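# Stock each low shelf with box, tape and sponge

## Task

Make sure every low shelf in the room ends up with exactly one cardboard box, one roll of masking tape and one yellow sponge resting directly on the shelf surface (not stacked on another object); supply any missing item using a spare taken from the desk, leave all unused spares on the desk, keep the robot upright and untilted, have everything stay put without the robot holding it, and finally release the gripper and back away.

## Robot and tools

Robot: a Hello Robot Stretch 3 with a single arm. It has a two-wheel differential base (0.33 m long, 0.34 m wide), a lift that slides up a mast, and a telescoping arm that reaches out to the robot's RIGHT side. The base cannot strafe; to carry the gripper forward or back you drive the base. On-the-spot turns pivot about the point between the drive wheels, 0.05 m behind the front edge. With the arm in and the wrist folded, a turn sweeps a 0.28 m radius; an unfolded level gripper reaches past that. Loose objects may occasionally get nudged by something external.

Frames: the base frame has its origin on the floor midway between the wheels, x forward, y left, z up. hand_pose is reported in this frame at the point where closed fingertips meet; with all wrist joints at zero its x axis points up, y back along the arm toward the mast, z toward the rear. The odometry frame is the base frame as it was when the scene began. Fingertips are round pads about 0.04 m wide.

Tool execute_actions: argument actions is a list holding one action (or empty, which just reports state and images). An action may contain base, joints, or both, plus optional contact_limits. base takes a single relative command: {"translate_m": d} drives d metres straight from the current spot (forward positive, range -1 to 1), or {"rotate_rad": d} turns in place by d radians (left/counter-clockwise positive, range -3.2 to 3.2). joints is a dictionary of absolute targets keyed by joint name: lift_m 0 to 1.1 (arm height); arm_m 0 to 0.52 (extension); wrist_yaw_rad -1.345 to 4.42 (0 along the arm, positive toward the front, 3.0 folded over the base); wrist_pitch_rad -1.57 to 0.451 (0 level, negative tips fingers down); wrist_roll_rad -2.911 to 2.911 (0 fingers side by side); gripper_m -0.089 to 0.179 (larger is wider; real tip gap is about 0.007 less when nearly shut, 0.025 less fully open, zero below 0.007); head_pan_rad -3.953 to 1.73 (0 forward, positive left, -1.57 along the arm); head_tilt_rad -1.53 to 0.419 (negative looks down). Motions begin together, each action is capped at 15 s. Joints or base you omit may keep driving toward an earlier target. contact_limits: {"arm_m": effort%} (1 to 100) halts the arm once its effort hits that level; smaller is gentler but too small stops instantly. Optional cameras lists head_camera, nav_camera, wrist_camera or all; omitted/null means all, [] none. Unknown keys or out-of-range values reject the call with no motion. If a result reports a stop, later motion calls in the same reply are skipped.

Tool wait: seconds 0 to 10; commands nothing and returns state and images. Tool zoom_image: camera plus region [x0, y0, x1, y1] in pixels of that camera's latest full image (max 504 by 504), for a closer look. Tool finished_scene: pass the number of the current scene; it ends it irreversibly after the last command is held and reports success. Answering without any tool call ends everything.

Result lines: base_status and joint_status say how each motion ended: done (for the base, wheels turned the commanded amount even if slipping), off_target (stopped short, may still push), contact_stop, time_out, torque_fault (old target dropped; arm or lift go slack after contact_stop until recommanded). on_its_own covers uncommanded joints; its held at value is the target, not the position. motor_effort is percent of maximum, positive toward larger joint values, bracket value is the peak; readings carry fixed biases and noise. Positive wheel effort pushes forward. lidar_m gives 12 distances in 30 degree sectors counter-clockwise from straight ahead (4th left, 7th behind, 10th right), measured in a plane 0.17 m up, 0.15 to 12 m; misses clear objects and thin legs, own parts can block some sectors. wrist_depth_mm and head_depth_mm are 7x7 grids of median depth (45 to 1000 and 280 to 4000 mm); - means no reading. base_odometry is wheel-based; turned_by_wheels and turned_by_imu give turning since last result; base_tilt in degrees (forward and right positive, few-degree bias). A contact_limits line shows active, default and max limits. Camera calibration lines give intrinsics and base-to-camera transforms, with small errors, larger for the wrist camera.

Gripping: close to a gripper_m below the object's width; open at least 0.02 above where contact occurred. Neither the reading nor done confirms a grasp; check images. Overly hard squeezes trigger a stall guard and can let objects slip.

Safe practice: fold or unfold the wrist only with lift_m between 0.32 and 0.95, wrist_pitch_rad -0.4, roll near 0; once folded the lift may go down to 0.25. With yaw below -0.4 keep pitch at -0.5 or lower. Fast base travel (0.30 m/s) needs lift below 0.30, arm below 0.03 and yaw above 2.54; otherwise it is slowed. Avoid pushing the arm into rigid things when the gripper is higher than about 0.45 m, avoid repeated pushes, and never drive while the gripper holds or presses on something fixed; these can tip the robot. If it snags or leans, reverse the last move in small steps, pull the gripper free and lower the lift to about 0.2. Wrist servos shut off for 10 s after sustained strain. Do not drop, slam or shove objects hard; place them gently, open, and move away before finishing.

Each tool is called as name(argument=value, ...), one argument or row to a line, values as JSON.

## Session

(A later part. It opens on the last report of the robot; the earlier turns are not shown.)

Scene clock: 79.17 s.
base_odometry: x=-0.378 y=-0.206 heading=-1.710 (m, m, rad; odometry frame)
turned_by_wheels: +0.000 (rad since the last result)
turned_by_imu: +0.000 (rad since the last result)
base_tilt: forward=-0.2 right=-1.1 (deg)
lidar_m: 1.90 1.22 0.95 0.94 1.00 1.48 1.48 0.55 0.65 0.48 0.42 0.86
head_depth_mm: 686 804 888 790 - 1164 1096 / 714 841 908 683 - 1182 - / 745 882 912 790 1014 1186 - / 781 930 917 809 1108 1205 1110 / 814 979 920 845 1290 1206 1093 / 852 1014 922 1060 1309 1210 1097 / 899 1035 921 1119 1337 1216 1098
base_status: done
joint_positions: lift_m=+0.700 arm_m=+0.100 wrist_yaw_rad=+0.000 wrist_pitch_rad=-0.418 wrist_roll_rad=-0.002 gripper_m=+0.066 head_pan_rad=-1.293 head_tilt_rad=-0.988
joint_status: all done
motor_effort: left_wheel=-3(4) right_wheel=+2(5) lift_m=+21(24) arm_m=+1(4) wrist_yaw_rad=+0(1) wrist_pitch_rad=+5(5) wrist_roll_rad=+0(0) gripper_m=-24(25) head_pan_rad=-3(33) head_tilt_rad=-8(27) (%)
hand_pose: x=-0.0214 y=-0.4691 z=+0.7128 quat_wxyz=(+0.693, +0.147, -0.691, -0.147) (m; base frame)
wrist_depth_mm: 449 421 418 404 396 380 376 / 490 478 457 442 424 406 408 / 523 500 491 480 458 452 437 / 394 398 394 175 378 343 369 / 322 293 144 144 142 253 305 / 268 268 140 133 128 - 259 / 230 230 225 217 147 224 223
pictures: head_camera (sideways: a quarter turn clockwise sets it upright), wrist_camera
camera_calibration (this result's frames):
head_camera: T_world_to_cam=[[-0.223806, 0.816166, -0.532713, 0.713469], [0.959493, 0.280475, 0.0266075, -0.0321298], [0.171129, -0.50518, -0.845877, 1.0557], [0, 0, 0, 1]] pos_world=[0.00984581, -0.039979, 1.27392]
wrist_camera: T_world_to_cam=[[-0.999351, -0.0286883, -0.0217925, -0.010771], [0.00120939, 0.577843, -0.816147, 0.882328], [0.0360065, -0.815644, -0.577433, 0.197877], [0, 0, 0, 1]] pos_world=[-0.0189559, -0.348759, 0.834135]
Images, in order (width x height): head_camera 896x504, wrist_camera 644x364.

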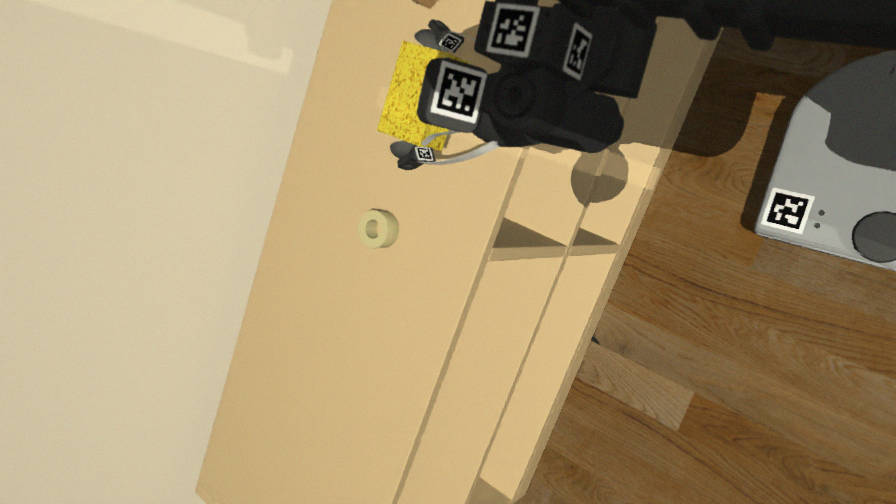

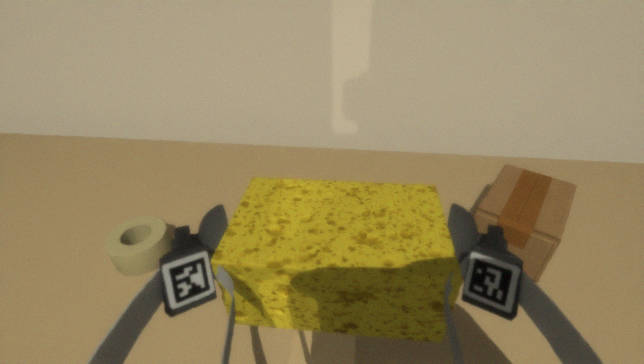

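execute_actions(
  actions=[
    {"joints":{"lift_m":0.625,"arm_m":0.125}},
  ],
  cameras=["wrist_camera"],
)

execute_actions(
  actions=[
    {"joints":{"gripper_m":0.14}},
  ],
  cameras=["wrist_camera"],
)

execute_actions(
  actions=[
    {"joints":{"arm_m":0.0,"lift_m":0.645,"head_pan_rad":0.3,"head_tilt_rad":-0.7}},
  ],
)

Scene clock: 84.20 s.
base_odometry: x=-0.378 y=-0.206 heading=-1.710 (m, m, rad; odometry frame)
turned_by_wheels: +0.000 (rad since the last result)
turned_by_imu: +0.000 (rad since the last result)
base_tilt: forward=-0.2 right=-1.0 (deg)
lidar_m: 1.89 1.22 0.95 0.94 1.00 1.47 1.47 0.55 0.65 0.48 0.42 0.86
head_depth_mm: 685 800 888 788 - - - / 714 844 913 763 - 1176 - / 742 881 911 790 1011 1191 - / 778 934 915 808 1106 1208 1109 / 816 988 916 842 1284 1206 1091 / 854 1008 921 1060 1313 1215 1094 / 897 1035 924 1113 1337 1213 1090
base_status: not commanded
joint_positions: lift_m=+0.625 arm_m=+0.125 wrist_yaw_rad=+0.000 wrist_pitch_rad=-0.418 wrist_roll_rad=-0.002 gripper_m=+0.066 head_pan_rad=-1.293 head_tilt_rad=-0.988
joint_status: all done
motor_effort: left_wheel=-2(2) right_wheel=+2(1) lift_m=+21(21) arm_m=+1(2) wrist_yaw_rad=+0(0) wrist_pitch_rad=+5(5) wrist_roll_rad=+0(0) gripper_m=-25(25) head_pan_rad=-3(3) head_tilt_rad=-7(7) (%)
hand_pose: x=-0.0214 y=-0.4940 z=+0.6378 quat_wxyz=(+0.693, +0.147, -0.691, -0.147) (m; base frame)
wrist_depth_mm: 417 413 390 382 370 359 352 / 453 445 433 411 404 388 382 / 342 339 332 326 321 303 209 / 231 249 258 176 251 229 185 / 208 211 144 143 141 210 196 / 179 181 141 133 127 - 172 / 154 154 153 148 144 149 148
pictures: wrist_camera
camera_calibration (this result's frames):
wrist_camera: T_world_to_cam=[[-0.999351, -0.0286861, -0.0217952, -0.0131202], [0.00120927, 0.577924, -0.81609, 0.835532], [0.0360064, -0.815587, -0.577514, 0.134248], [0, 0, 0, 1]] pos_world=[-0.0189559, -0.373759, 0.759113]
Images, in order (width x height): wrist_camera 644x364.

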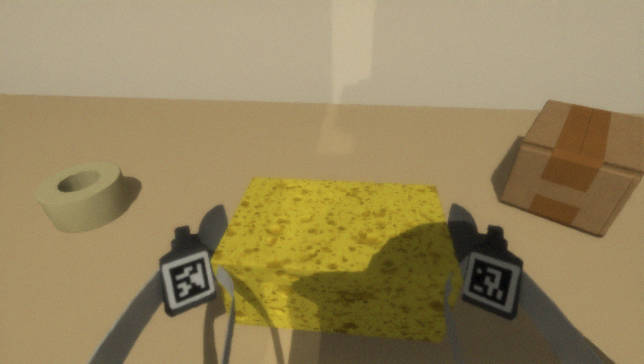

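Scene clock: 85.43 s.
base_odometry: x=-0.378 y=-0.206 heading=-1.710 (m, m, rad; odometry frame)
turned_by_wheels: +0.000 (rad since the last result)
turned_by_imu: +0.000 (rad since the last result)
base_tilt: forward=-0.3 right=-1.2 (deg)
lidar_m: 1.90 1.22 0.95 0.94 1.00 1.47 1.48 0.55 0.65 0.48 0.42 0.86
head_depth_mm: 686 802 888 788 - - - / 713 838 908 763 - 1184 - / 744 884 909 793 1015 1188 - / 776 933 916 809 1104 1212 1105 / 815 981 918 842 1284 1205 1093 / 853 1012 921 1058 1315 1213 1091 / 897 1040 925 1117 1340 1218 1096
base_status: not commanded
joint_positions: lift_m=+0.625 arm_m=+0.125 wrist_yaw_rad=+0.000 wrist_pitch_rad=-0.418 wrist_roll_rad=-0.002 gripper_m=+0.140 head_pan_rad=-1.293 head_tilt_rad=-0.988
joint_status: all done
motor_effort: left_wheel=-2(2) right_wheel=+2(2) lift_m=+22(21) arm_m=+3(2) wrist_yaw_rad=+0(1) wrist_pitch_rad=+5(5) wrist_roll_rad=+0(0) gripper_m=+0(98) head_pan_rad=-3(2) head_tilt_rad=-7(7) (%)
hand_pose: x=-0.0214 y=-0.4940 z=+0.6378 quat_wxyz=(+0.693, +0.147, -0.691, -0.147) (m; base frame)
wrist_depth_mm: 423 402 389 382 372 357 347 / 454 438 431 414 407 389 382 / 341 343 330 329 321 306 209 / 229 250 259 179 252 227 186 / 208 213 153 145 144 212 197 / 179 186 140 133 129 - 172 / 157 152 152 148 146 150 149
pictures: wrist_camera
camera_calibration (this result's frames):
wrist_camera: T_world_to_cam=[[-0.999351, -0.028685, -0.0217952, -0.0131199], [0.00120994, 0.577924, -0.81609, 0.835532], [0.0360055, -0.815587, -0.577514, 0.134248], [0, 0, 0, 1]] pos_world=[-0.018956, -0.373759, 0.759113]
Images, in order (width x height): wrist_camera 644x364.

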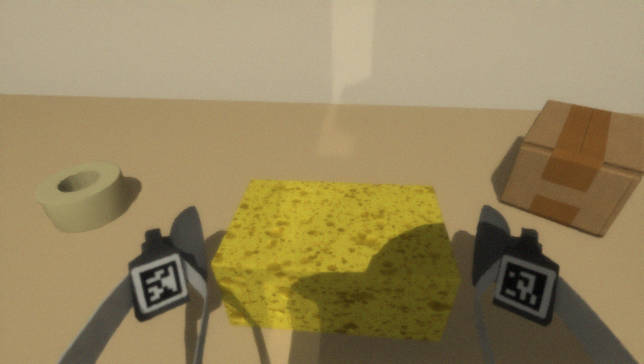

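Scene clock: 87.60 s.
base_odometry: x=-0.378 y=-0.206 heading=-1.710 (m, m, rad; odometry frame)
turned_by_wheels: +0.000 (rad since the last result)
turned_by_imu: +0.000 (rad since the last result)
base_tilt: forward=-0.3 right=-1.2 (deg)
lidar_m: 1.90 1.22 0.95 0.94 1.00 1.47 1.47 0.55 0.65 0.48 0.42 0.86
head_depth_mm: 1557 1752 1969 1961 1580 1331 1152 / 1625 1811 2075 1955 1599 1337 1151 / 1727 1930 2208 1968 1602 1348 1147 / 1779 2028 2278 1978 1599 1336 1152 / 1859 2123 2389 1981 1597 1338 1156 / 1959 2257 2485 1981 1601 1347 1162 / 2051 2342 2304 1479 1543 1353 1165
base_status: not commanded
joint_positions: lift_m=+0.645 arm_m=+0.001 wrist_yaw_rad=+0.000 wrist_pitch_rad=-0.418 wrist_roll_rad=-0.002 gripper_m=+0.140 head_pan_rad=+0.293 head_tilt_rad=-0.705
joint_status: all done
motor_effort: left_wheel=-2(2) right_wheel=+2(2) lift_m=+26(29) arm_m=-4(5) wrist_yaw_rad=-1(1) wrist_pitch_rad=+5(5) wrist_roll_rad=+0(0) gripper_m=+0(0) head_pan_rad=+3(33) head_tilt_rad=+2(27) (%)
hand_pose: x=-0.0214 y=-0.3704 z=+0.6576 quat_wxyz=(+0.693, +0.147, -0.691, -0.147) (m; base frame)
wrist_depth_mm: 540 532 507 495 481 462 454 / 575 548 530 514 502 487 482 / 393 361 378 275 344 310 359 / 298 295 291 254 272 281 281 / 242 245 238 237 236 239 230 / 507 226 216 207 199 - 196 / 451 312 437 443 437 432 411
pictures: head_camera (sideways: a quarter turn clockwise sets it upright), nav_camera (sideways: a quarter turn counterclockwise sets it upright), wrist_camera
camera_calibration (this result's frames):
head_camera: T_world_to_cam=[[-0.638394, -0.183541, -0.747506, 0.99587], [-0.301762, 0.953089, 0.0236949, -0.0206535], [0.708091, 0.240695, -0.663832, 0.815702], [0, 0, 0, 1]] pos_world=[0.051935, 0.00613208, 1.2864]
nav_camera: T_world_to_cam=[[0.646166, 0.227313, 0.728559, -0.915541], [0.325064, -0.945668, 0.00675009, 0.0379304], [0.690509, 0.232466, -0.68495, 0.844188], [0, 0, 0, 1]] pos_world=[-0.00365791, 0.0477389, 1.245]
wrist_camera: T_world_to_cam=[[-0.999351, -0.0286849, -0.0217952, -0.00914124], [0.0012101, 0.577921, -0.816092, 0.780227], [0.0360054, -0.815589, -0.577511, 0.246534], [0, 0, 0, 1]] pos_world=[-0.018956, -0.250101, 0.778914]
Images, in order (width x height): head_camera 896x504, nav_camera 672x504, wrist_camera 644x364.

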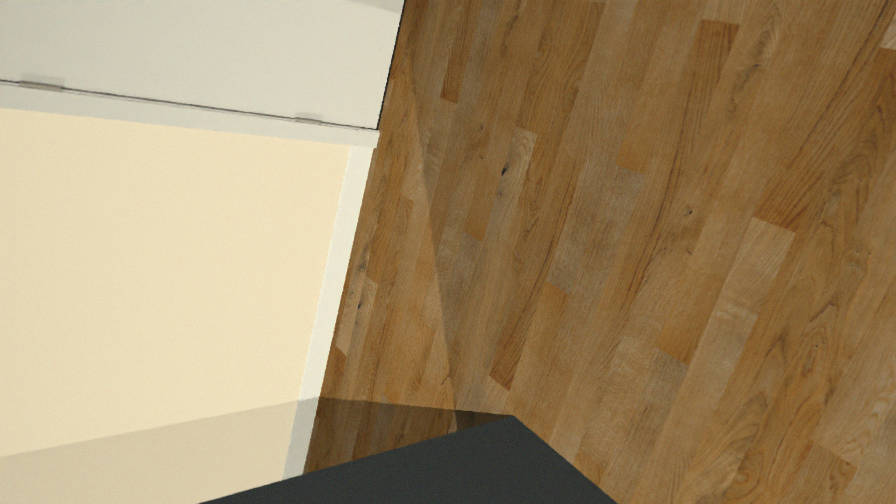

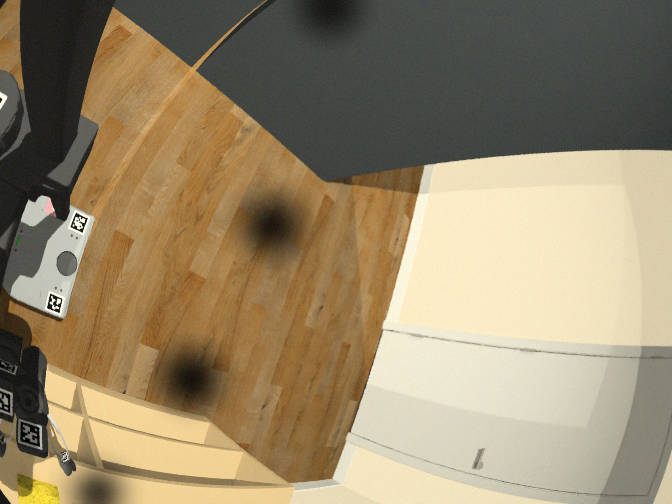

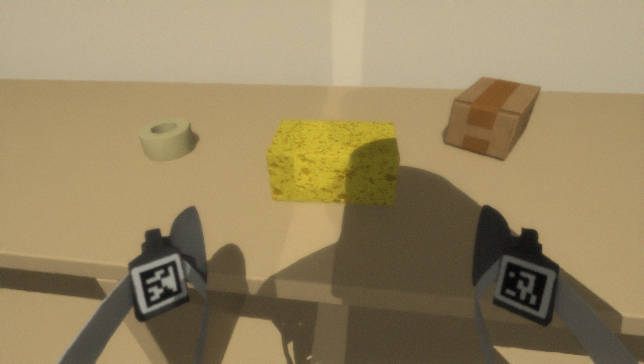

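execute_actions(
  actions=[
    {"base":{"rotate_rad":0.40},"joints":{"wrist_yaw_rad":2.0,"gripper_m":0.04}},
  ],
  cameras=[],
)

execute_actions(
  actions=[
    {"base":{"translate_m":0.6},"joints":{"wrist_yaw_rad":2.8,"lift_m":0.29}},
  ],
  cameras=[],
)

execute_actions(
  actions=[
    {"base":{"translate_m":1.0},"joints":{"head_pan_rad":1.2,"head_tilt_rad":-0.5}},
  ],
  cameras=["head_camera","nav_camera"],
)

Scene clock: 95.00 s.
base_odometry: x=-0.378 y=-0.206 heading=-1.310 (m, m, rad; odometry frame)
turned_by_wheels: +0.400 (rad since the last result)
turned_by_imu: +0.403 (rad since the last result)
base_tilt: forward=-0.2 right=-1.2 (deg)
lidar_m: 1.97 0.98 0.94 0.97 1.29 1.23 0.55 0.57 0.72 0.42 0.86 1.90
head_depth_mm: 1809 1989 2232 1966 1591 1328 1147 / 1977 2204 2373 1972 1598 1344 1151 / 2187 2431 2560 1969 1606 1340 1156 / 1088 1228 1411 1656 1593 1346 1157 / 987 1106 1255 1436 1570 1344 1154 / 909 1004 1126 1276 1484 1349 1157 / 839 926 1026 1149 1315 1356 1165
base_status: done
joint_positions: lift_m=+0.645 arm_m=+0.001 wrist_yaw_rad=+1.998 wrist_pitch_rad=-0.418 wrist_roll_rad=-0.002 gripper_m=+0.040 head_pan_rad=+0.293 head_tilt_rad=-0.705
joint_status: all done
motor_effort: left_wheel=-2(7) right_wheel=+2(5) lift_m=+26(26) arm_m=-3(3) wrist_yaw_rad=+2(3) wrist_pitch_rad=+5(5) wrist_roll_rad=+0(0) gripper_m=-1(99) head_pan_rad=+3(3) head_tilt_rad=+3(2) (%)
hand_pose: x=+0.1829 y=-0.0531 z=+0.6576 quat_wxyz=(+0.498, +0.660, -0.250, +0.503) (m; base frame)
wrist_depth_mm: 721 818 912 - - - - / 763 849 - - - - - / 791 898 - - - - - / 853 - - - - - - / 882 - - - - - - / 909 929 893 921 - 899 892 / 791 785 799 787 780 789 760
pictures: none
No camera images: the call's "cameras" was empty. Leave "cameras" out to get every camera's image.

Scene clock: 100.77 s.
base_odometry: x=-0.224 y=-0.786 heading=-1.310 (m, m, rad; odometry frame)
turned_by_wheels: +0.000 (rad since the last result)
turned_by_imu: +0.000 (rad since the last result)
base_tilt: forward=-0.2 right=-1.1 (deg)
lidar_m: 1.43 0.69 0.65 0.67 0.90 1.76 1.14 0.75 1.02 0.72 1.44 1.36
head_depth_mm: 1304 1436 1592 1782 1597 1330 1149 / 1417 1567 1767 1886 1588 1338 1150 / 1554 1735 1998 1977 1602 1340 1156 / 1713 1945 2269 1974 1596 1348 1154 / 1918 2233 2463 1916 1223 1317 1158 / 651 696 773 876 1013 1200 1160 / 576 634 703 787 895 1034 1141
base_status: done
joint_positions: lift_m=+0.290 arm_m=+0.001 wrist_yaw_rad=+2.799 wrist_pitch_rad=-0.418 wrist_roll_rad=-0.002 gripper_m=+0.040 head_pan_rad=+0.293 head_tilt_rad=-0.704
joint_status: all done
motor_effort: left_wheel=-3(8) right_wheel=+2(6) lift_m=+22(24) arm_m=-4(3) wrist_yaw_rad=+1(3) wrist_pitch_rad=+5(5) wrist_roll_rad=+0(0) gripper_m=-1(0) head_pan_rad=+4(2) head_tilt_rad=+2(2) (%)
hand_pose: x=+0.0541 y=+0.0654 z=+0.3028 quat_wxyz=(+0.263, +0.706, +0.027, +0.657) (m; base frame)
wrist_depth_mm: - 714 674 634 608 571 570 / - 762 715 690 669 629 - / - 874 796 762 716 677 839 / - 735 730 725 720 700 705 / 595 606 604 601 609 574 587 / 512 - 517 503 - 495 485 / 456 - - 433 424 429 417
pictures: none
No camera images: the call's "cameras" was empty. Leave "cameras" out to get every camera's image.

Scene clock: 105.93 s.
base_odometry: x=+0.034 y=-1.752 heading=-1.310 (m, m, rad; odometry frame)
turned_by_wheels: +0.000 (rad since the last result)
turned_by_imu: +0.001 (rad since the last result)
base_tilt: forward=-0.2 right=-1.2 (deg)
lidar_m: 0.53 0.71 1.81 0.65 0.48 0.65 1.66 1.30 1.54 0.73 0.54 0.52
head_depth_mm: 2590 2770 2624 2366 1917 1523 1258 / 2672 2910 3227 2615 1943 1522 1256 / 2690 2974 3295 2643 1933 1528 1265 / 2804 3039 3324 2629 1926 1532 1264 / 2799 3053 3292 2680 1942 1543 1275 / 2861 3119 3165 2674 1954 1543 1264 / 2879 3172 3264 2691 1944 1456 1018
base_status: done
joint_positions: lift_m=+0.290 arm_m=+0.001 wrist_yaw_rad=+2.799 wrist_pitch_rad=-0.418 wrist_roll_rad=-0.002 gripper_m=+0.040 head_pan_rad=+1.193 head_tilt_rad=-0.507
joint_status: all done
motor_effort: left_wheel=-3(8) right_wheel=+2(7) lift_m=+22(21) arm_m=-4(3) wrist_yaw_rad=+0(1) wrist_pitch_rad=+5(5) wrist_roll_rad=+0(0) gripper_m=+0(0) head_pan_rad=+3(34) head_tilt_rad=+4(23) (%)
hand_pose: x=+0.0541 y=+0.0654 z=+0.3028 quat_wxyz=(+0.263, +0.706, +0.027, +0.657) (m; base frame)
wrist_depth_mm: - 615 - - - - 741 / - 646 - - - - 711 / - 698 933 937 927 921 700 / - 699 730 709 694 692 626 / 467 612 606 578 605 576 574 / 484 - 528 494 - 495 486 / 449 - - 433 431 423 417
pictures: head_camera (sideways: a quarter turn clockwise sets it upright), nav_camera (sideways: a quarter turn counterclockwise sets it upright)
camera_calibration (this result's frames):
head_camera: T_world_to_cam=[[-0.194039, -0.465567, -0.863479, 1.14435], [-0.935788, 0.351966, 0.0205166, -0.0126538], [0.294363, 0.812014, -0.503967, 0.61025], [0, 0, 0, 1]] pos_world=[0.0305726, 0.041695, 1.29593]
nav_camera: T_world_to_cam=[[0.165811, 0.501961, 0.848848, -1.06942], [0.942075, -0.335105, 0.0141408, 0.024542], [0.291551, 0.797333, -0.528448, 0.64303], [0, 0, 0, 1]] pos_world=[-0.0332759, 0.0323198, 1.24723]
Images, in order (width x height): head_camera 896x504, nav_camera 672x504.

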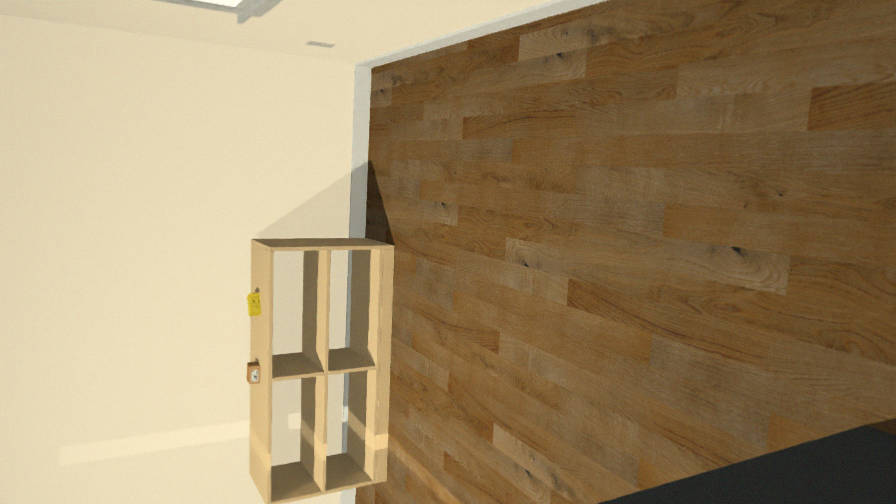

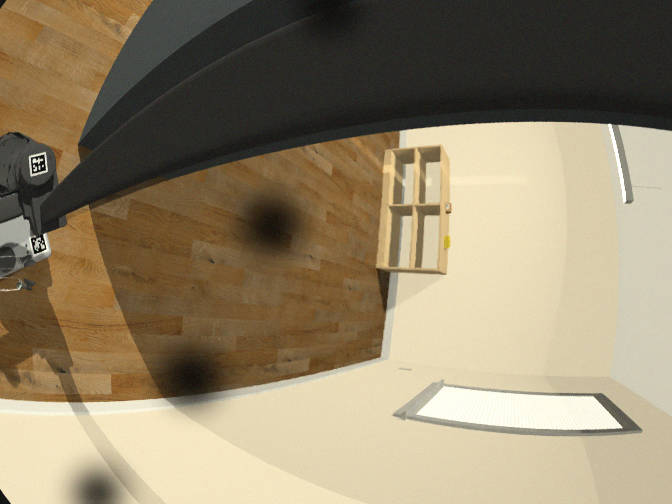

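zoom_image(
  camera="head_camera",
  region=[220, 400, 320, 504],
)

Region (220, 400, 320, 504) of head_camera's 896x504 image, scaled by 4.846, with more detail than that image has; it fills the left 485 columns of this view, and the rest is white.

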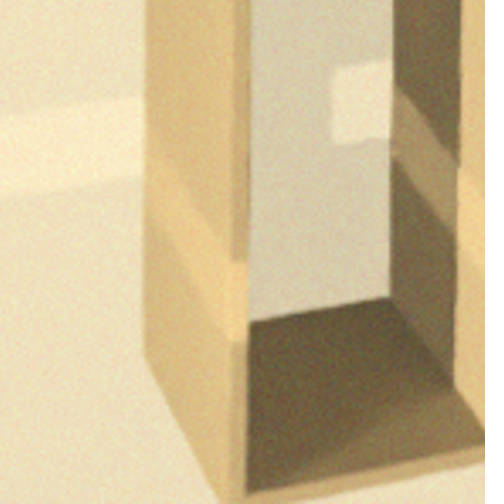

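execute_actions(
  actions=[
    {"base":{"rotate_rad":-0.225},"joints":{"head_pan_rad":0.0}},
  ],
  cameras=[],
)

execute_actions(
  actions=[
    {"base":{"translate_m":-1.0},"joints":{"head_pan_rad":-3.14,"head_tilt_rad":-0.55}},
  ],
  cameras=[],
)

execute_actions(
  actions=[
    {"base":{"translate_m":-1.0}},
  ],
  cameras=["head_camera"],
)

Scene clock: 117.07 s.
base_odometry: x=+0.034 y=-1.752 heading=-1.535 (m, m, rad; odometry frame)
turned_by_wheels: -0.225 (rad since the last result)
turned_by_imu: -0.226 (rad since the last result)
base_tilt: forward=-0.2 right=-1.1 (deg)
lidar_m: 0.51 0.60 1.05 2.84 0.51 0.48 2.79 1.67 1.31 0.98 0.58 0.52
head_depth_mm: 381 413 453 501 560 636 734 / 392 427 469 520 586 667 777 / 403 441 485 542 610 700 820 / 416 454 502 564 641 739 879 / 428 471 523 589 672 782 940 / 443 490 545 616 708 832 1010 / 457 506 568 643 747 881 1095
base_status: done
joint_positions: lift_m=+0.290 arm_m=+0.001 wrist_yaw_rad=+2.799 wrist_pitch_rad=-0.418 wrist_roll_rad=-0.002 gripper_m=+0.040 head_pan_rad=+0.007 head_tilt_rad=-0.507
joint_status: all done
motor_effort: left_wheel=+3(9) right_wheel=-2(6) lift_m=+21(22) arm_m=-3(3) wrist_yaw_rad=+0(1) wrist_pitch_rad=+5(5) wrist_roll_rad=+0(0) gripper_m=+0(0) head_pan_rad=-2(35) head_tilt_rad=+4(4) (%)
hand_pose: x=+0.0541 y=+0.0654 z=+0.3028 quat_wxyz=(+0.263, +0.706, +0.027, +0.657) (m; base frame)
wrist_depth_mm: - - - - - 791 542 / - - - - - 795 543 / - 946 979 894 885 770 554 / - 759 727 714 704 693 544 / 529 608 601 582 610 579 531 / 505 - 514 496 - 489 485 / 449 - - 433 425 427 425
pictures: none
No camera images: the call's "cameras" was empty. Leave "cameras" out to get every camera's image.

Scene clock: 122.07 s.
base_odometry: x=-0.002 y=-0.753 heading=-1.535 (m, m, rad; odometry frame)
turned_by_wheels: +0.000 (rad since the last result)
turned_by_imu: +0.000 (rad since the last result)
base_tilt: forward=-0.2 right=-1.2 (deg)
lidar_m: 1.47 0.52 0.45 0.45 0.52 0.91 1.71 1.21 0.91 0.94 1.49 1.44
head_depth_mm: 1857 1881 2230 2373 1857 1487 1234 / 1914 1901 2317 2453 1847 1485 1241 / 1960 2046 2302 2336 1841 1488 1237 / 2023 2131 2424 2357 1871 1487 1243 / 2081 2197 2551 2401 1877 1496 1243 / 2129 2173 2381 2396 1875 1502 1245 / 1888 1923 2076 2152 1877 1493 1247
base_status: done
joint_positions: lift_m=+0.290 arm_m=+0.001 wrist_yaw_rad=+2.799 wrist_pitch_rad=-0.418 wrist_roll_rad=-0.002 gripper_m=+0.040 head_pan_rad=-3.133 head_tilt_rad=-0.544
joint_status: all done
motor_effort: left_wheel=+3(8) right_wheel=-2(6) lift_m=+22(22) arm_m=-3(3) wrist_yaw_rad=+0(1) wrist_pitch_rad=+5(5) wrist_roll_rad=-1(0) gripper_m=+0(1) head_pan_rad=-3(36) head_tilt_rad=-4(10) (%)
hand_pose: x=+0.0541 y=+0.0654 z=+0.3028 quat_wxyz=(+0.263, +0.706, +0.027, +0.657) (m; base frame)
wrist_depth_mm: - 433 439 449 449 445 464 / - 467 481 486 491 503 511 / - 509 520 538 545 541 807 / - 586 585 596 607 614 674 / 585 587 604 582 590 587 575 / 500 - 526 492 - 491 479 / 454 - - 427 427 425 431
pictures: none
No camera images: the call's "cameras" was empty. Leave "cameras" out to get every camera's image.

Scene clock: 127.07 s.
base_odometry: x=-0.038 y=+0.246 heading=-1.535 (m, m, rad; odometry frame)
turned_by_wheels: +0.000 (rad since the last result)
turned_by_imu: +0.000 (rad since the last result)
base_tilt: forward=-0.3 right=-1.1 (deg)
lidar_m: 1.41 0.82 0.71 0.71 0.83 1.00 0.71 1.13 1.02 0.60 0.91 1.42
head_depth_mm: 1054 1152 966 648 1606 1474 1238 / 1083 1185 972 655 1615 1482 1226 / 1116 1238 972 687 1052 1437 1224 / 1151 1270 983 692 1093 1489 1238 / 1183 1308 988 729 1790 1452 1241 / 1227 1363 993 775 1813 1500 1249 / 1262 1405 1002 778 1674 1459 1243
base_status: done
joint_positions: lift_m=+0.290 arm_m=+0.001 wrist_yaw_rad=+2.799 wrist_pitch_rad=-0.418 wrist_roll_rad=-0.002 gripper_m=+0.040 head_pan_rad=-3.133 head_tilt_rad=-0.544
joint_status: not commanded
motor_effort: left_wheel=+3(8) right_wheel=-2(6) lift_m=+22(20) arm_m=-3(3) wrist_yaw_rad=+1(1) wrist_pitch_rad=+5(5) wrist_roll_rad=+0(0) gripper_m=-1(1) head_pan_rad=-3(2) head_tilt_rad=-3(4) (%)
hand_pose: x=+0.0541 y=+0.0654 z=+0.3028 quat_wxyz=(+0.263, +0.706, +0.027, +0.657) (m; base frame)
wrist_depth_mm: - 655 668 676 700 707 717 / - 728 711 750 738 773 787 / - 789 794 810 823 821 828 / - 746 735 723 697 691 692 / 591 606 603 589 598 580 566 / 507 - 529 494 - 491 487 / 449 - - 431 425 422 422
pictures: head_camera (sideways: a quarter turn clockwise sets it upright)
camera_calibration (this result's frames):
head_camera: T_world_to_cam=[[0.535985, -0.00395508, -0.844218, 1.11478], [0.0259797, -0.999438, 0.0211765, -0.0193787], [-0.843828, -0.0332828, -0.535581, 0.658325], [0, 0, 0, 1]] pos_world=[-0.04149, 0.00695211, 1.29412]
Images, in order (width x height): head_camera 896x504.

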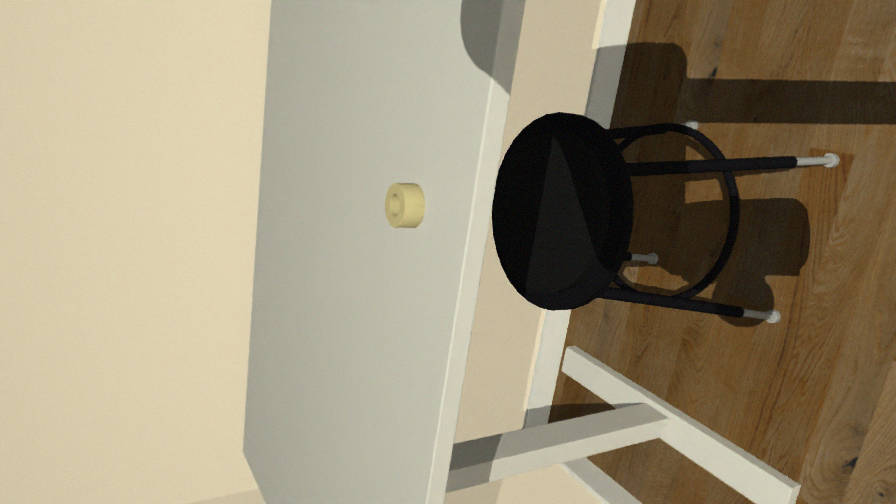

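execute_actions(
  actions=[
    {"base":{"rotate_rad":-1.562},"joints":{"lift_m":0.975,"wrist_yaw_rad":0,"gripper_m":0.12,"arm_m":0.08,"head_pan_rad":-1.57}},
  ],
  cameras=["wrist_camera"],
)

Scene clock: 140.03 s.
base_odometry: x=-0.038 y=+0.246 heading=-3.097 (m, m, rad; odometry frame)
turned_by_wheels: -1.562 (rad since the last result)
turned_by_imu: -1.572 (rad since the last result)
base_tilt: forward=-0.3 right=-1.1 (deg)
lidar_m: 0.60 0.91 1.43 1.39 0.82 0.71 0.71 0.83 1.00 0.71 1.13 1.01
head_depth_mm: 1055 1143 968 - - - 1230 / 1081 1185 973 - - - 1231 / 1112 1221 978 716 - - 1228 / 1147 1261 983 713 1112 1475 1237 / 1185 1309 987 727 1788 1457 1245 / 1218 1349 996 772 1817 1497 1245 / 1256 1402 998 779 1666 1491 1246
base_status: done
joint_positions: lift_m=+0.975 arm_m=+0.080 wrist_yaw_rad=+0.000 wrist_pitch_rad=-0.418 wrist_roll_rad=-0.002 gripper_m=+0.120 head_pan_rad=-1.577 head_tilt_rad=-0.544
joint_status: all done
motor_effort: left_wheel=+3(10) right_wheel=-2(5) lift_m=+26(28) arm_m=+1(1) wrist_yaw_rad=+1(4) wrist_pitch_rad=+5(5) wrist_roll_rad=+0(0) gripper_m=+0(99) head_pan_rad=+3(35) head_tilt_rad=-3(3) (%)
hand_pose: x=-0.0216 y=-0.4491 z=+0.9876 quat_wxyz=(+0.693, +0.147, -0.691, -0.147) (m; base frame)
wrist_depth_mm: 782 892 872 832 806 751 720 / 529 522 506 501 490 472 432 / 372 362 360 339 345 345 340 / 892 961 320 285 269 265 261 / 889 - - 753 753 247 232 / 905 - - 697 - - - / 939 - - - - - 784
pictures: wrist_camera
camera_calibration (this result's frames):
wrist_camera: T_world_to_cam=[[-0.999365, -0.0281808, -0.0217969, -0.0040914], [0.00150293, 0.57792, -0.816092, 1.09501], [0.035595, -0.815606, -0.577511, 0.372919], [0, 0, 0, 1]] pos_world=[-0.0190086, -0.328787, 1.1089]
Images, in order (width x height): wrist_camera 644x364.

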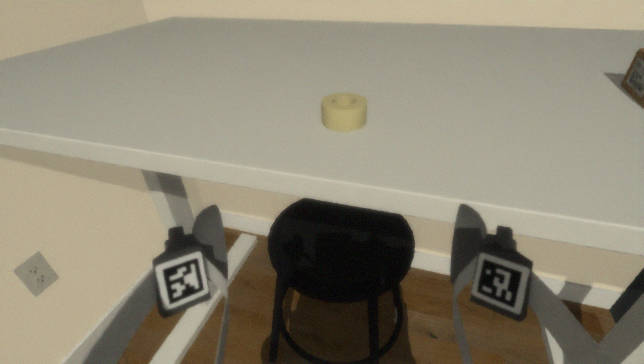

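execute_actions(
  actions=[
    {"base":{"translate_m":-0.006},"joints":{"arm_m":0.298}},
  ],
  cameras=["wrist_camera"],
)

Scene clock: 144.73 s.
base_odometry: x=-0.032 y=+0.247 heading=-3.097 (m, m, rad; odometry frame)
turned_by_wheels: +0.000 (rad since the last result)
turned_by_imu: +0.000 (rad since the last result)
base_tilt: forward=-0.2 right=-1.2 (deg)
lidar_m: 0.60 0.92 1.43 1.38 0.81 0.71 0.71 0.83 0.99 0.71 1.14 1.02
head_depth_mm: 1047 1145 - 622 1590 1484 1233 / 1081 1174 - 622 1614 1473 1236 / 1113 1221 - 624 1052 1442 1215 / 1143 1267 980 674 1093 1498 1233 / 1178 1306 986 729 1781 1458 1245 / 1217 1355 994 771 1820 1500 1244 / 1260 1401 1000 776 1664 1456 1242
base_status: done
joint_positions: lift_m=+0.975 arm_m=+0.298 wrist_yaw_rad=+0.000 wrist_pitch_rad=-0.418 wrist_roll_rad=-0.002 gripper_m=+0.120 head_pan_rad=-1.577 head_tilt_rad=-0.544
joint_status: all done
motor_effort: left_wheel=+3(5) right_wheel=-2(5) lift_m=+26(26) arm_m=+2(3) wrist_yaw_rad=-1(0) wrist_pitch_rad=+5(5) wrist_roll_rad=+0(0) gripper_m=+0(0) head_pan_rad=+2(4) head_tilt_rad=-4(4) (%)
hand_pose: x=-0.0216 y=-0.6670 z=+0.9876 quat_wxyz=(+0.693, +0.147, -0.691, -0.147) (m; base frame)
wrist_depth_mm: 769 848 769 721 671 639 596 / 530 511 497 495 480 471 461 / 364 359 353 352 343 338 336 / 281 275 272 271 268 262 264 / 227 227 222 194 219 224 215 / 190 195 186 167 180 - 182 / 163 162 161 161 160 160 158
pictures: wrist_camera
camera_calibration (this result's frames):
wrist_camera: T_world_to_cam=[[-0.999365, -0.0281804, -0.0217967, -0.010234], [0.00150307, 0.57792, -0.816092, 1.22098], [0.0355946, -0.815606, -0.577511, 0.195141], [0, 0, 0, 1]] pos_world=[-0.0190086, -0.546757, 1.1089]
Images, in order (width x height): wrist_camera 644x364.

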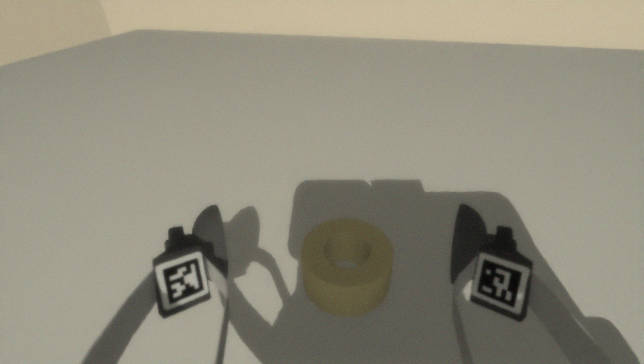

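execute_actions(
  actions=[
    {"joints":{"lift_m":0.961,"gripper_m":0.008}},
  ],
  cameras=["wrist_camera"],
)

execute_actions(
  actions=[
    {"joints":{"lift_m":0.985,"arm_m":0.0}},
  ],
  cameras=["wrist_camera"],
)

Scene clock: 149.53 s.
base_odometry: x=-0.032 y=+0.247 heading=-3.097 (m, m, rad; odometry frame)
turned_by_wheels: +0.000 (rad since the last result)
turned_by_imu: +0.000 (rad since the last result)
base_tilt: forward=-0.3 right=-1.1 (deg)
lidar_m: 0.60 0.92 1.43 1.38 0.81 0.71 0.71 0.83 0.99 0.71 1.14 1.02
head_depth_mm: 1051 1149 - 621 1602 1474 1233 / 1086 1181 - 598 1620 1475 1234 / 1114 1222 - 625 1055 1447 1203 / 1140 1271 1049 688 1093 1484 1245 / 1183 1310 987 729 1779 1455 1240 / 1219 1350 995 772 1812 1487 1240 / 1253 1401 1003 775 1679 1459 1251
base_status: not commanded
joint_positions: lift_m=+0.961 arm_m=+0.298 wrist_yaw_rad=+0.000 wrist_pitch_rad=-0.418 wrist_roll_rad=-0.002 gripper_m=+0.009 head_pan_rad=-1.577 head_tilt_rad=-0.544
joint_status: all done
motor_effort: left_wheel=+3(3) right_wheel=-1(2) lift_m=+22(23) arm_m=+2(2) wrist_yaw_rad=+1(1) wrist_pitch_rad=+5(5) wrist_roll_rad=+0(0) gripper_m=-21(100) head_pan_rad=+3(2) head_tilt_rad=-3(4) (%)
hand_pose: x=-0.0216 y=-0.6670 z=+0.9738 quat_wxyz=(+0.693, +0.147, -0.691, -0.147) (m; base frame)
wrist_depth_mm: 732 832 788 696 654 645 579 / 487 472 459 450 432 434 427 / 331 331 323 319 314 311 306 / 253 256 249 247 242 242 239 / 207 206 211 179 200 197 196 / 173 173 173 160 160 169 167 / 150 150 148 147 146 145 145
pictures: wrist_camera
camera_calibration (this result's frames):
wrist_camera: T_world_to_cam=[[-0.999365, -0.0281789, -0.0217973, -0.0105331], [0.00150441, 0.57792, -0.816092, 1.20973], [0.0355937, -0.815607, -0.577511, 0.187181], [0, 0, 0, 1]] pos_world=[-0.0190088, -0.546758, 1.09512]
Images, in order (width x height): wrist_camera 644x364.

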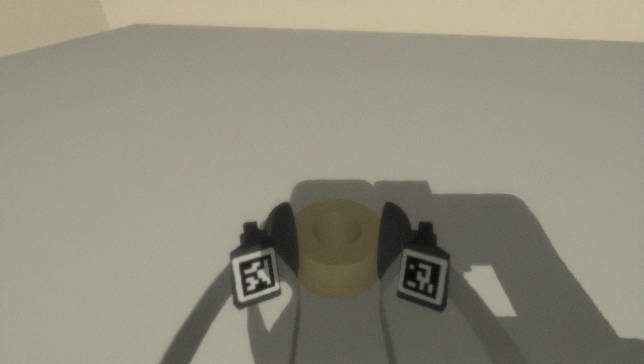

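Scene clock: 152.93 s.
base_odometry: x=-0.032 y=+0.247 heading=-3.097 (m, m, rad; odometry frame)
turned_by_wheels: +0.000 (rad since the last result)
turned_by_imu: +0.000 (rad since the last result)
base_tilt: forward=-0.3 right=-1.2 (deg)
lidar_m: 0.60 0.92 1.42 1.38 0.81 0.71 0.71 0.83 0.99 0.71 1.14 1.02
head_depth_mm: 1045 1146 969 680 - - - / 1076 1185 971 652 - - - / 1115 1221 976 674 - - - / 1143 1262 979 691 1097 1492 1236 / 1174 1309 985 731 1770 1459 1249 / 1222 1349 993 774 1824 1490 1243 / 1261 1396 1005 776 1670 1452 1249
base_status: not commanded
joint_positions: lift_m=+0.985 arm_m=+0.001 wrist_yaw_rad=+0.000 wrist_pitch_rad=-0.419 wrist_roll_rad=-0.002 gripper_m=+0.009 head_pan_rad=-1.577 head_tilt_rad=-0.544
joint_status: all done
motor_effort: left_wheel=+3(3) right_wheel=-2(2) lift_m=+26(27) arm_m=-4(3) wrist_yaw_rad=+1(1) wrist_pitch_rad=+5(5) wrist_roll_rad=+0(0) gripper_m=-20(20) head_pan_rad=+3(5) head_tilt_rad=-3(4) (%)
hand_pose: x=-0.0216 y=-0.3703 z=+0.9974 quat_wxyz=(+0.693, +0.147, -0.691, -0.147) (m; base frame)
wrist_depth_mm: 806 970 931 893 873 817 776 / 565 543 531 527 508 504 433 / 807 435 397 375 368 360 353 / 881 - - 919 - 310 292 / 927 - - 179 - - - / 938 - - 163 - - - / - - - - - - 911
pictures: wrist_camera
camera_calibration (this result's frames):
wrist_camera: T_world_to_cam=[[-0.999365, -0.0281754, -0.0218219, -0.00162704], [0.00149495, 0.578643, -0.81558, 1.05722], [0.0356064, -0.815094, -0.578233, 0.443759], [0, 0, 0, 1]] pos_world=[-0.0190071, -0.250095, 1.11881]
Images, in order (width x height): wrist_camera 644x364.

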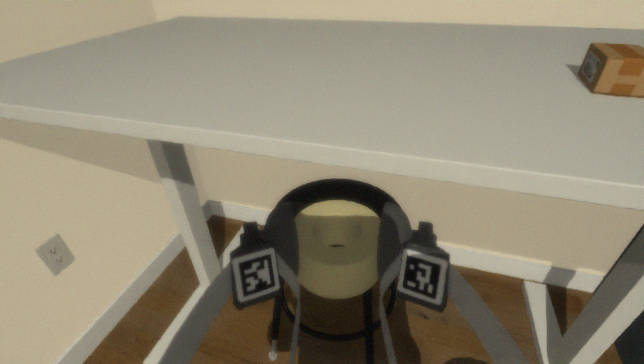

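execute_actions(
  actions=[
    {"base":{"rotate_rad":1.555},"joints":{"lift_m":0.72,"wrist_yaw_rad":2.8,"head_pan_rad":0,"head_tilt_rad":-0.8}},
  ],
  cameras=["wrist_camera"],
)

execute_actions(
  actions=[
    {"base":{"translate_m":1.0},"joints":{"lift_m":0.29}},
  ],
  cameras=[],
)

execute_actions(
  actions=[
    {"base":{"translate_m":1.0},"joints":{"head_pan_rad":1.4,"head_tilt_rad":-0.5}},
  ],
  cameras=["wrist_camera"],
)

Scene clock: 160.07 s.
base_odometry: x=-0.032 y=+0.247 heading=-1.542 (m, m, rad; odometry frame)
turned_by_wheels: +1.555 (rad since the last result)
turned_by_imu: +1.566 (rad since the last result)
base_tilt: forward=-0.3 right=-1.1 (deg)
lidar_m: 1.42 0.82 0.71 0.71 0.82 0.99 0.71 1.14 1.02 0.60 0.92 1.43
head_depth_mm: 2027 2300 2210 1785 1488 1273 1118 / 2080 2373 2245 1782 1485 1279 1121 / 2144 2494 2243 1800 1505 1284 1124 / 2209 2560 2251 1807 1497 1289 1124 / 2276 2623 2182 1803 1509 1285 1129 / 1295 1403 1525 1659 1508 1292 1130 / 1085 1148 1225 1309 1411 1293 1131
base_status: done
joint_positions: lift_m=+0.720 arm_m=+0.001 wrist_yaw_rad=+2.798 wrist_pitch_rad=-0.419 wrist_roll_rad=-0.002 gripper_m=+0.009 head_pan_rad=-0.007 head_tilt_rad=-0.790
joint_status: all done
motor_effort: left_wheel=-2(7) right_wheel=+2(5) lift_m=+22(23) arm_m=-3(3) wrist_yaw_rad=+2(4) wrist_pitch_rad=+5(6) wrist_roll_rad=+0(0) gripper_m=-20(20) head_pan_rad=+2(34) head_tilt_rad=-6(25) (%)
hand_pose: x=+0.0543 y=+0.0652 z=+0.7326 quat_wxyz=(+0.263, +0.706, +0.027, +0.657) (m; base frame)
wrist_depth_mm: - 643 659 665 684 692 702 / - 731 722 731 747 780 779 / - 778 800 806 822 831 820 / - 863 863 892 946 961 972 / 979 - 935 179 - - - / - - - 163 943 - 943 / 838 833 863 870 842 836 846
pictures: wrist_camera
camera_calibration (this result's frames):
wrist_camera: T_world_to_cam=[[0.950557, -0.309783, -0.0218185, -0.00680347], [-0.196186, -0.544554, -0.815458, 0.673012], [0.240734, 0.77942, -0.578405, 0.527889], [0, 0, 0, 1]] pos_world=[0.0114217, -0.0470635, 0.853998]
Images, in order (width x height): wrist_camera 644x364.

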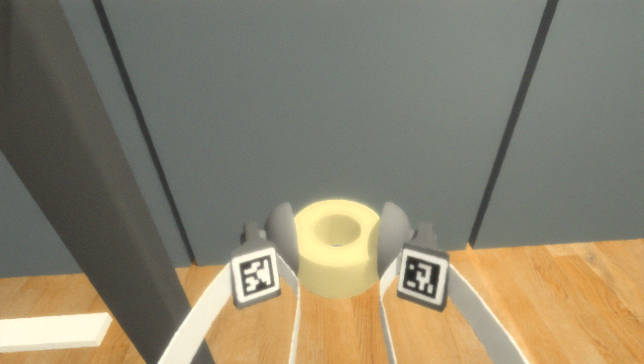

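Scene clock: 167.90 s.
base_odometry: x=-0.003 y=-0.753 heading=-1.542 (m, m, rad; odometry frame)
turned_by_wheels: +0.000 (rad since the last result)
turned_by_imu: +0.001 (rad since the last result)
base_tilt: forward=-0.2 right=-1.1 (deg)
lidar_m: 1.47 0.52 0.45 0.45 0.52 0.90 1.70 1.21 0.90 0.94 1.48 1.44
head_depth_mm: 1203 1376 1571 1740 1492 1282 1116 / 1248 1426 1650 1784 1490 1276 1126 / 1282 1469 1715 1791 1488 1285 1120 / 1320 1528 1786 1796 1498 1292 1124 / 1352 1570 1862 1793 1502 1289 1126 / 1390 1623 1944 1813 1502 1225 1127 / 1445 1686 2011 888 882 955 1039
base_status: done
joint_positions: lift_m=+0.290 arm_m=+0.001 wrist_yaw_rad=+2.799 wrist_pitch_rad=-0.420 wrist_roll_rad=-0.002 gripper_m=+0.009 head_pan_rad=-0.007 head_tilt_rad=-0.791
joint_status: all done
motor_effort: left_wheel=-2(7) right_wheel=+2(6) lift_m=+21(22) arm_m=-4(3) wrist_yaw_rad=+1(2) wrist_pitch_rad=+6(6) wrist_roll_rad=+0(0) gripper_m=-21(20) head_pan_rad=+4(2) head_tilt_rad=-5(6) (%)
hand_pose: x=+0.0541 y=+0.0652 z=+0.3024 quat_wxyz=(+0.263, +0.706, +0.028, +0.657) (m; base frame)
wrist_depth_mm: - 432 436 443 444 462 461 / - 478 477 489 494 497 518 / - 515 525 530 541 546 774 / - 569 590 584 613 620 682 / 585 619 618 179 575 575 572 / 508 - 522 160 461 487 478 / 445 - - 430 430 426 420
pictures: none
No camera images: the call's "cameras" was empty. Leave "cameras" out to get every camera's image.

Scene clock: 173.07 s.
base_odometry: x=+0.026 y=-1.753 heading=-1.542 (m, m, rad; odometry frame)
turned_by_wheels: +0.000 (rad since the last result)
turned_by_imu: +0.001 (rad since the last result)
base_tilt: forward=-0.2 right=-1.1 (deg)
lidar_m: 0.51 0.59 1.03 2.86 0.52 0.49 2.97 1.67 1.30 0.99 0.58 0.51
head_depth_mm: 2413 2305 2251 2168 1855 1513 1260 / 2697 2947 3217 2606 1940 1525 1259 / 2723 2986 3290 2630 1938 1533 1258 / 2740 3027 3324 2654 1936 1541 1267 / 2780 3068 3266 2668 1942 1541 1266 / 2830 3113 3138 2693 1936 1554 1267 / 2860 3124 3230 2689 1965 1549 1061
base_status: done
joint_positions: lift_m=+0.290 arm_m=+0.001 wrist_yaw_rad=+2.799 wrist_pitch_rad=-0.420 wrist_roll_rad=-0.002 gripper_m=+0.009 head_pan_rad=+1.393 head_tilt_rad=-0.508
joint_status: all done
motor_effort: left_wheel=-3(8) right_wheel=+2(6) lift_m=+21(21) arm_m=-3(3) wrist_yaw_rad=+1(0) wrist_pitch_rad=+6(6) wrist_roll_rad=+0(0) gripper_m=-20(20) head_pan_rad=+3(33) head_tilt_rad=+4(28) (%)
hand_pose: x=+0.0541 y=+0.0652 z=+0.3024 quat_wxyz=(+0.263, +0.706, +0.028, +0.657) (m; base frame)
wrist_depth_mm: - - - - - 764 533 / - - - - - 769 535 / - 963 916 903 904 782 546 / - 738 721 707 704 678 542 / 528 619 611 179 582 586 530 / 504 - 519 159 466 486 477 / 451 - - 431 422 422 416
pictures: wrist_camera
camera_calibration (this result's frames):
wrist_camera: T_world_to_cam=[[0.950813, -0.308995, -0.0218393, -0.016056], [-0.195928, -0.545287, -0.81503, 0.322081], [0.239932, 0.77922, -0.579006, 0.279387], [0, 0, 0, 1]] pos_world=[0.0113369, -0.0470392, 0.423922]
Images, in order (width x height): wrist_camera 644x364.

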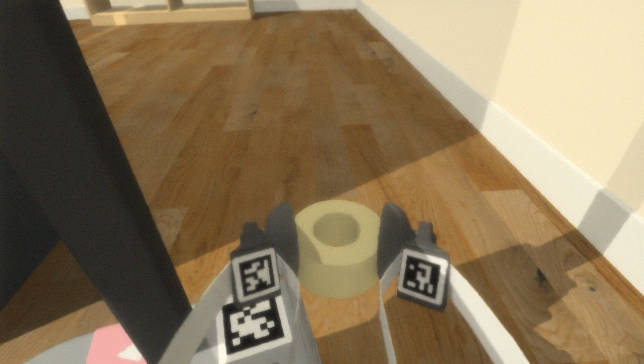

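execute_actions(
  actions=[
    {"base":{"rotate_rad":1.51},"joints":{"head_pan_rad":0.9}},
  ],
  cameras=[],
)

execute_actions(
  actions=[
    {"base":{"translate_m":1.0}},
  ],
  cameras=["head_camera","nav_camera"],
)

execute_actions(
  actions=[
    {"base":{"translate_m":1.0},"joints":{"head_pan_rad":0,"head_tilt_rad":-0.7}},
  ],
  cameras=["head_camera"],
)

Scene clock: 181.27 s.
base_odometry: x=+0.026 y=-1.753 heading=-0.032 (m, m, rad; odometry frame)
turned_by_wheels: +1.510 (rad since the last result)
turned_by_imu: +1.517 (rad since the last result)
base_tilt: forward=-0.3 right=-1.1 (deg)
lidar_m: 2.85 0.54 0.49 2.80 1.83 1.30 1.12 0.58 0.51 0.51 0.57 0.93
head_depth_mm: 443 491 553 631 734 880 1115 / 420 464 518 586 674 791 969 / 400 439 488 548 624 724 864 / 381 417 460 514 587 677 815 / 413 468 538 635 774 986 1204 / 562 666 817 1065 1524 1510 1269 / 881 1163 1727 2419 1971 1542 1273
base_status: done
joint_positions: lift_m=+0.290 arm_m=+0.001 wrist_yaw_rad=+2.799 wrist_pitch_rad=-0.420 wrist_roll_rad=-0.002 gripper_m=+0.009 head_pan_rad=+0.907 head_tilt_rad=-0.506
joint_status: all done
motor_effort: left_wheel=-2(10) right_wheel=+2(7) lift_m=+21(21) arm_m=-3(4) wrist_yaw_rad=+1(1) wrist_pitch_rad=+6(6) wrist_roll_rad=+0(0) gripper_m=-20(20) head_pan_rad=-2(27) head_tilt_rad=+3(4) (%)
hand_pose: x=+0.0541 y=+0.0652 z=+0.3024 quat_wxyz=(+0.263, +0.706, +0.028, +0.657) (m; base frame)
wrist_depth_mm: - - - - 467 475 491 / - - - - 514 519 538 / - 954 963 901 558 578 618 / - 772 733 725 610 639 673 / 576 619 607 181 575 576 569 / 511 - 522 160 462 483 478 / 448 - - 444 426 423 417
pictures: none
No camera images: the call's "cameras" was empty. Leave "cameras" out to get every camera's image.

Scene clock: 186.43 s.
base_odometry: x=+1.025 y=-1.785 heading=-0.033 (m, m, rad; odometry frame)
turned_by_wheels: +0.000 (rad since the last result)
turned_by_imu: +0.001 (rad since the last result)
base_tilt: forward=-0.3 right=-1.2 (deg)
lidar_m: 1.85 2.28 2.72 1.17 0.41 0.45 1.57 0.85 0.71 0.71 0.79 1.28
head_depth_mm: 2753 2923 3143 2599 1924 1515 1254 / 3086 3335 3383 2642 1927 1523 1259 / 2979 3356 3302 2601 1938 1531 1260 / 2849 3105 3331 2663 1947 1534 1261 / 2742 2948 3162 2658 1945 1542 1279 / 2616 2847 2976 2700 1974 1536 1273 / 2518 2762 2915 2655 1949 1548 1273
base_status: done
joint_positions: lift_m=+0.290 arm_m=+0.001 wrist_yaw_rad=+2.799 wrist_pitch_rad=-0.420 wrist_roll_rad=-0.002 gripper_m=+0.009 head_pan_rad=+0.907 head_tilt_rad=-0.506
joint_status: not commanded
motor_effort: left_wheel=-2(7) right_wheel=+2(6) lift_m=+22(22) arm_m=-3(4) wrist_yaw_rad=+1(1) wrist_pitch_rad=+6(6) wrist_roll_rad=+0(0) gripper_m=-20(21) head_pan_rad=-2(2) head_tilt_rad=+3(3) (%)
hand_pose: x=+0.0540 y=+0.0652 z=+0.3024 quat_wxyz=(+0.263, +0.706, +0.028, +0.657) (m; base frame)
wrist_depth_mm: - - - - - - - / - - - - - - - / - 844 939 958 914 863 904 / - 742 724 719 709 694 690 / 491 627 608 179 574 566 582 / 443 - 518 161 461 492 488 / 433 - - 426 426 419 419
pictures: head_camera (sideways: a quarter turn clockwise sets it upright), nav_camera (sideways: a quarter turn counterclockwise sets it upright)
camera_calibration (this result's frames):
head_camera: T_world_to_cam=[[-0.316951, -0.391386, -0.863921, 1.14568], [-0.798621, 0.601484, 0.0205006, -0.0134698], [0.511611, 0.696443, -0.50321, 0.607939], [0, 0, 0, 1]] pos_world=[0.0413374, 0.0331089, 1.29597]
nav_camera: T_world_to_cam=[[0.300135, 0.434272, 0.84931, -1.07084], [0.809388, -0.587103, 0.0141725, 0.0253101], [0.504788, 0.683167, -0.527704, 0.640761], [0, 0, 0, 1]] pos_world=[-0.022538, 0.0421471, 1.24725]
Images, in order (width x height): head_camera 896x504, nav_camera 672x504.

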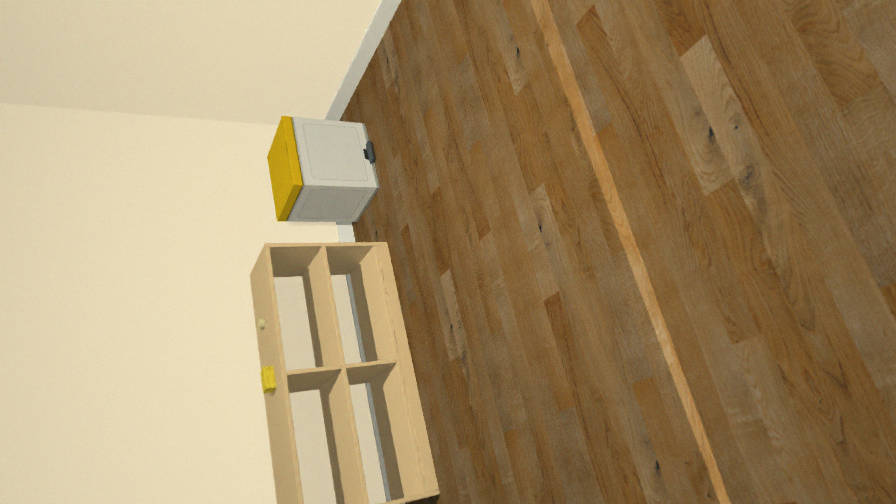

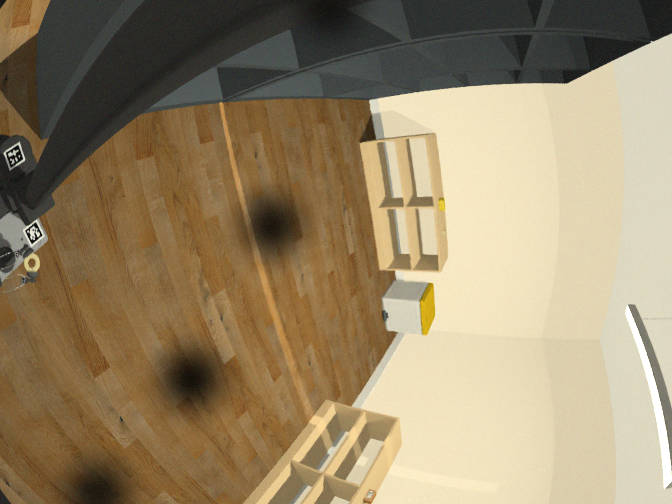

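Scene clock: 191.60 s.
base_odometry: x=+2.025 y=-1.818 heading=-0.033 (m, m, rad; odometry frame)
turned_by_wheels: +0.000 (rad since the last result)
turned_by_imu: +0.001 (rad since the last result)
base_tilt: forward=-0.3 right=-1.0 (deg)
lidar_m: 0.87 1.03 2.28 2.46 1.61 1.31 1.31 1.09 0.91 0.91 1.02 1.26
head_depth_mm: 1008 1126 1290 1490 1604 1337 1150 / 1031 1159 1308 1501 1603 1344 1157 / 1052 1186 1305 1169 1433 1347 1159 / 1074 1219 1327 1326 1473 1345 1158 / 1105 1255 1355 1332 1492 1360 1161 / 1132 1277 1397 1332 1520 1351 1168 / 1158 1324 1419 1342 1570 1360 1173
base_status: done
joint_positions: lift_m=+0.290 arm_m=+0.001 wrist_yaw_rad=+2.799 wrist_pitch_rad=-0.420 wrist_roll_rad=-0.002 gripper_m=+0.009 head_pan_rad=+0.007 head_tilt_rad=-0.692
joint_status: all done
motor_effort: left_wheel=-3(9) right_wheel=+2(6) lift_m=+22(21) arm_m=-3(3) wrist_yaw_rad=+0(1) wrist_pitch_rad=+6(6) wrist_roll_rad=+0(0) gripper_m=-20(20) head_pan_rad=-3(32) head_tilt_rad=-4(24) (%)
hand_pose: x=+0.0540 y=+0.0652 z=+0.3024 quat_wxyz=(+0.263, +0.706, +0.028, +0.657) (m; base frame)
wrist_depth_mm: - - - - - - - / - - - - - - - / - 932 943 909 909 853 819 / - 728 714 731 699 720 678 / 586 623 619 179 577 574 569 / 512 - 512 159 464 489 483 / 447 - - 429 435 424 419
pictures: head_camera (sideways: a quarter turn clockwise sets it upright)
camera_calibration (this result's frames):
head_camera: T_world_to_cam=[[-0.654522, 0.0039646, -0.756032, 1.00708], [-0.0211068, 0.999501, 0.0235142, -0.0221307], [0.755748, 0.031348, -0.654112, 0.802767], [0, 0, 0, 1]] pos_world=[0.0520008, -0.00703822, 1.28701]
Images, in order (width x height): head_camera 896x504.

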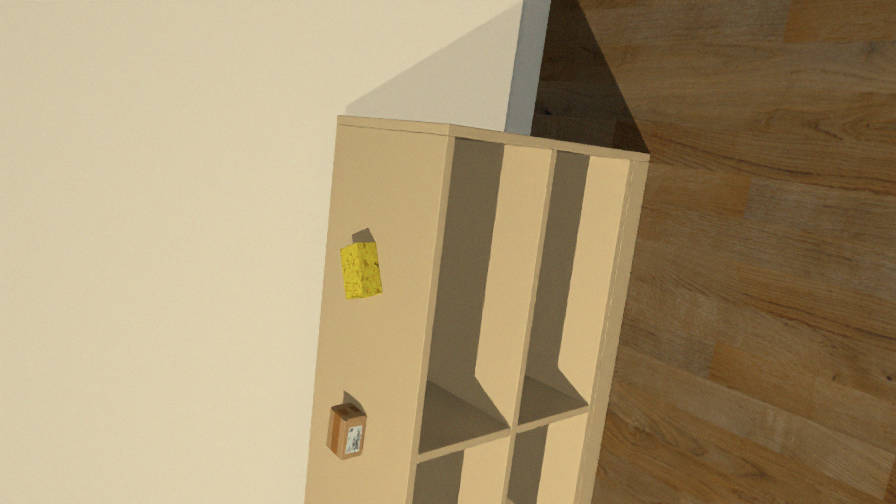

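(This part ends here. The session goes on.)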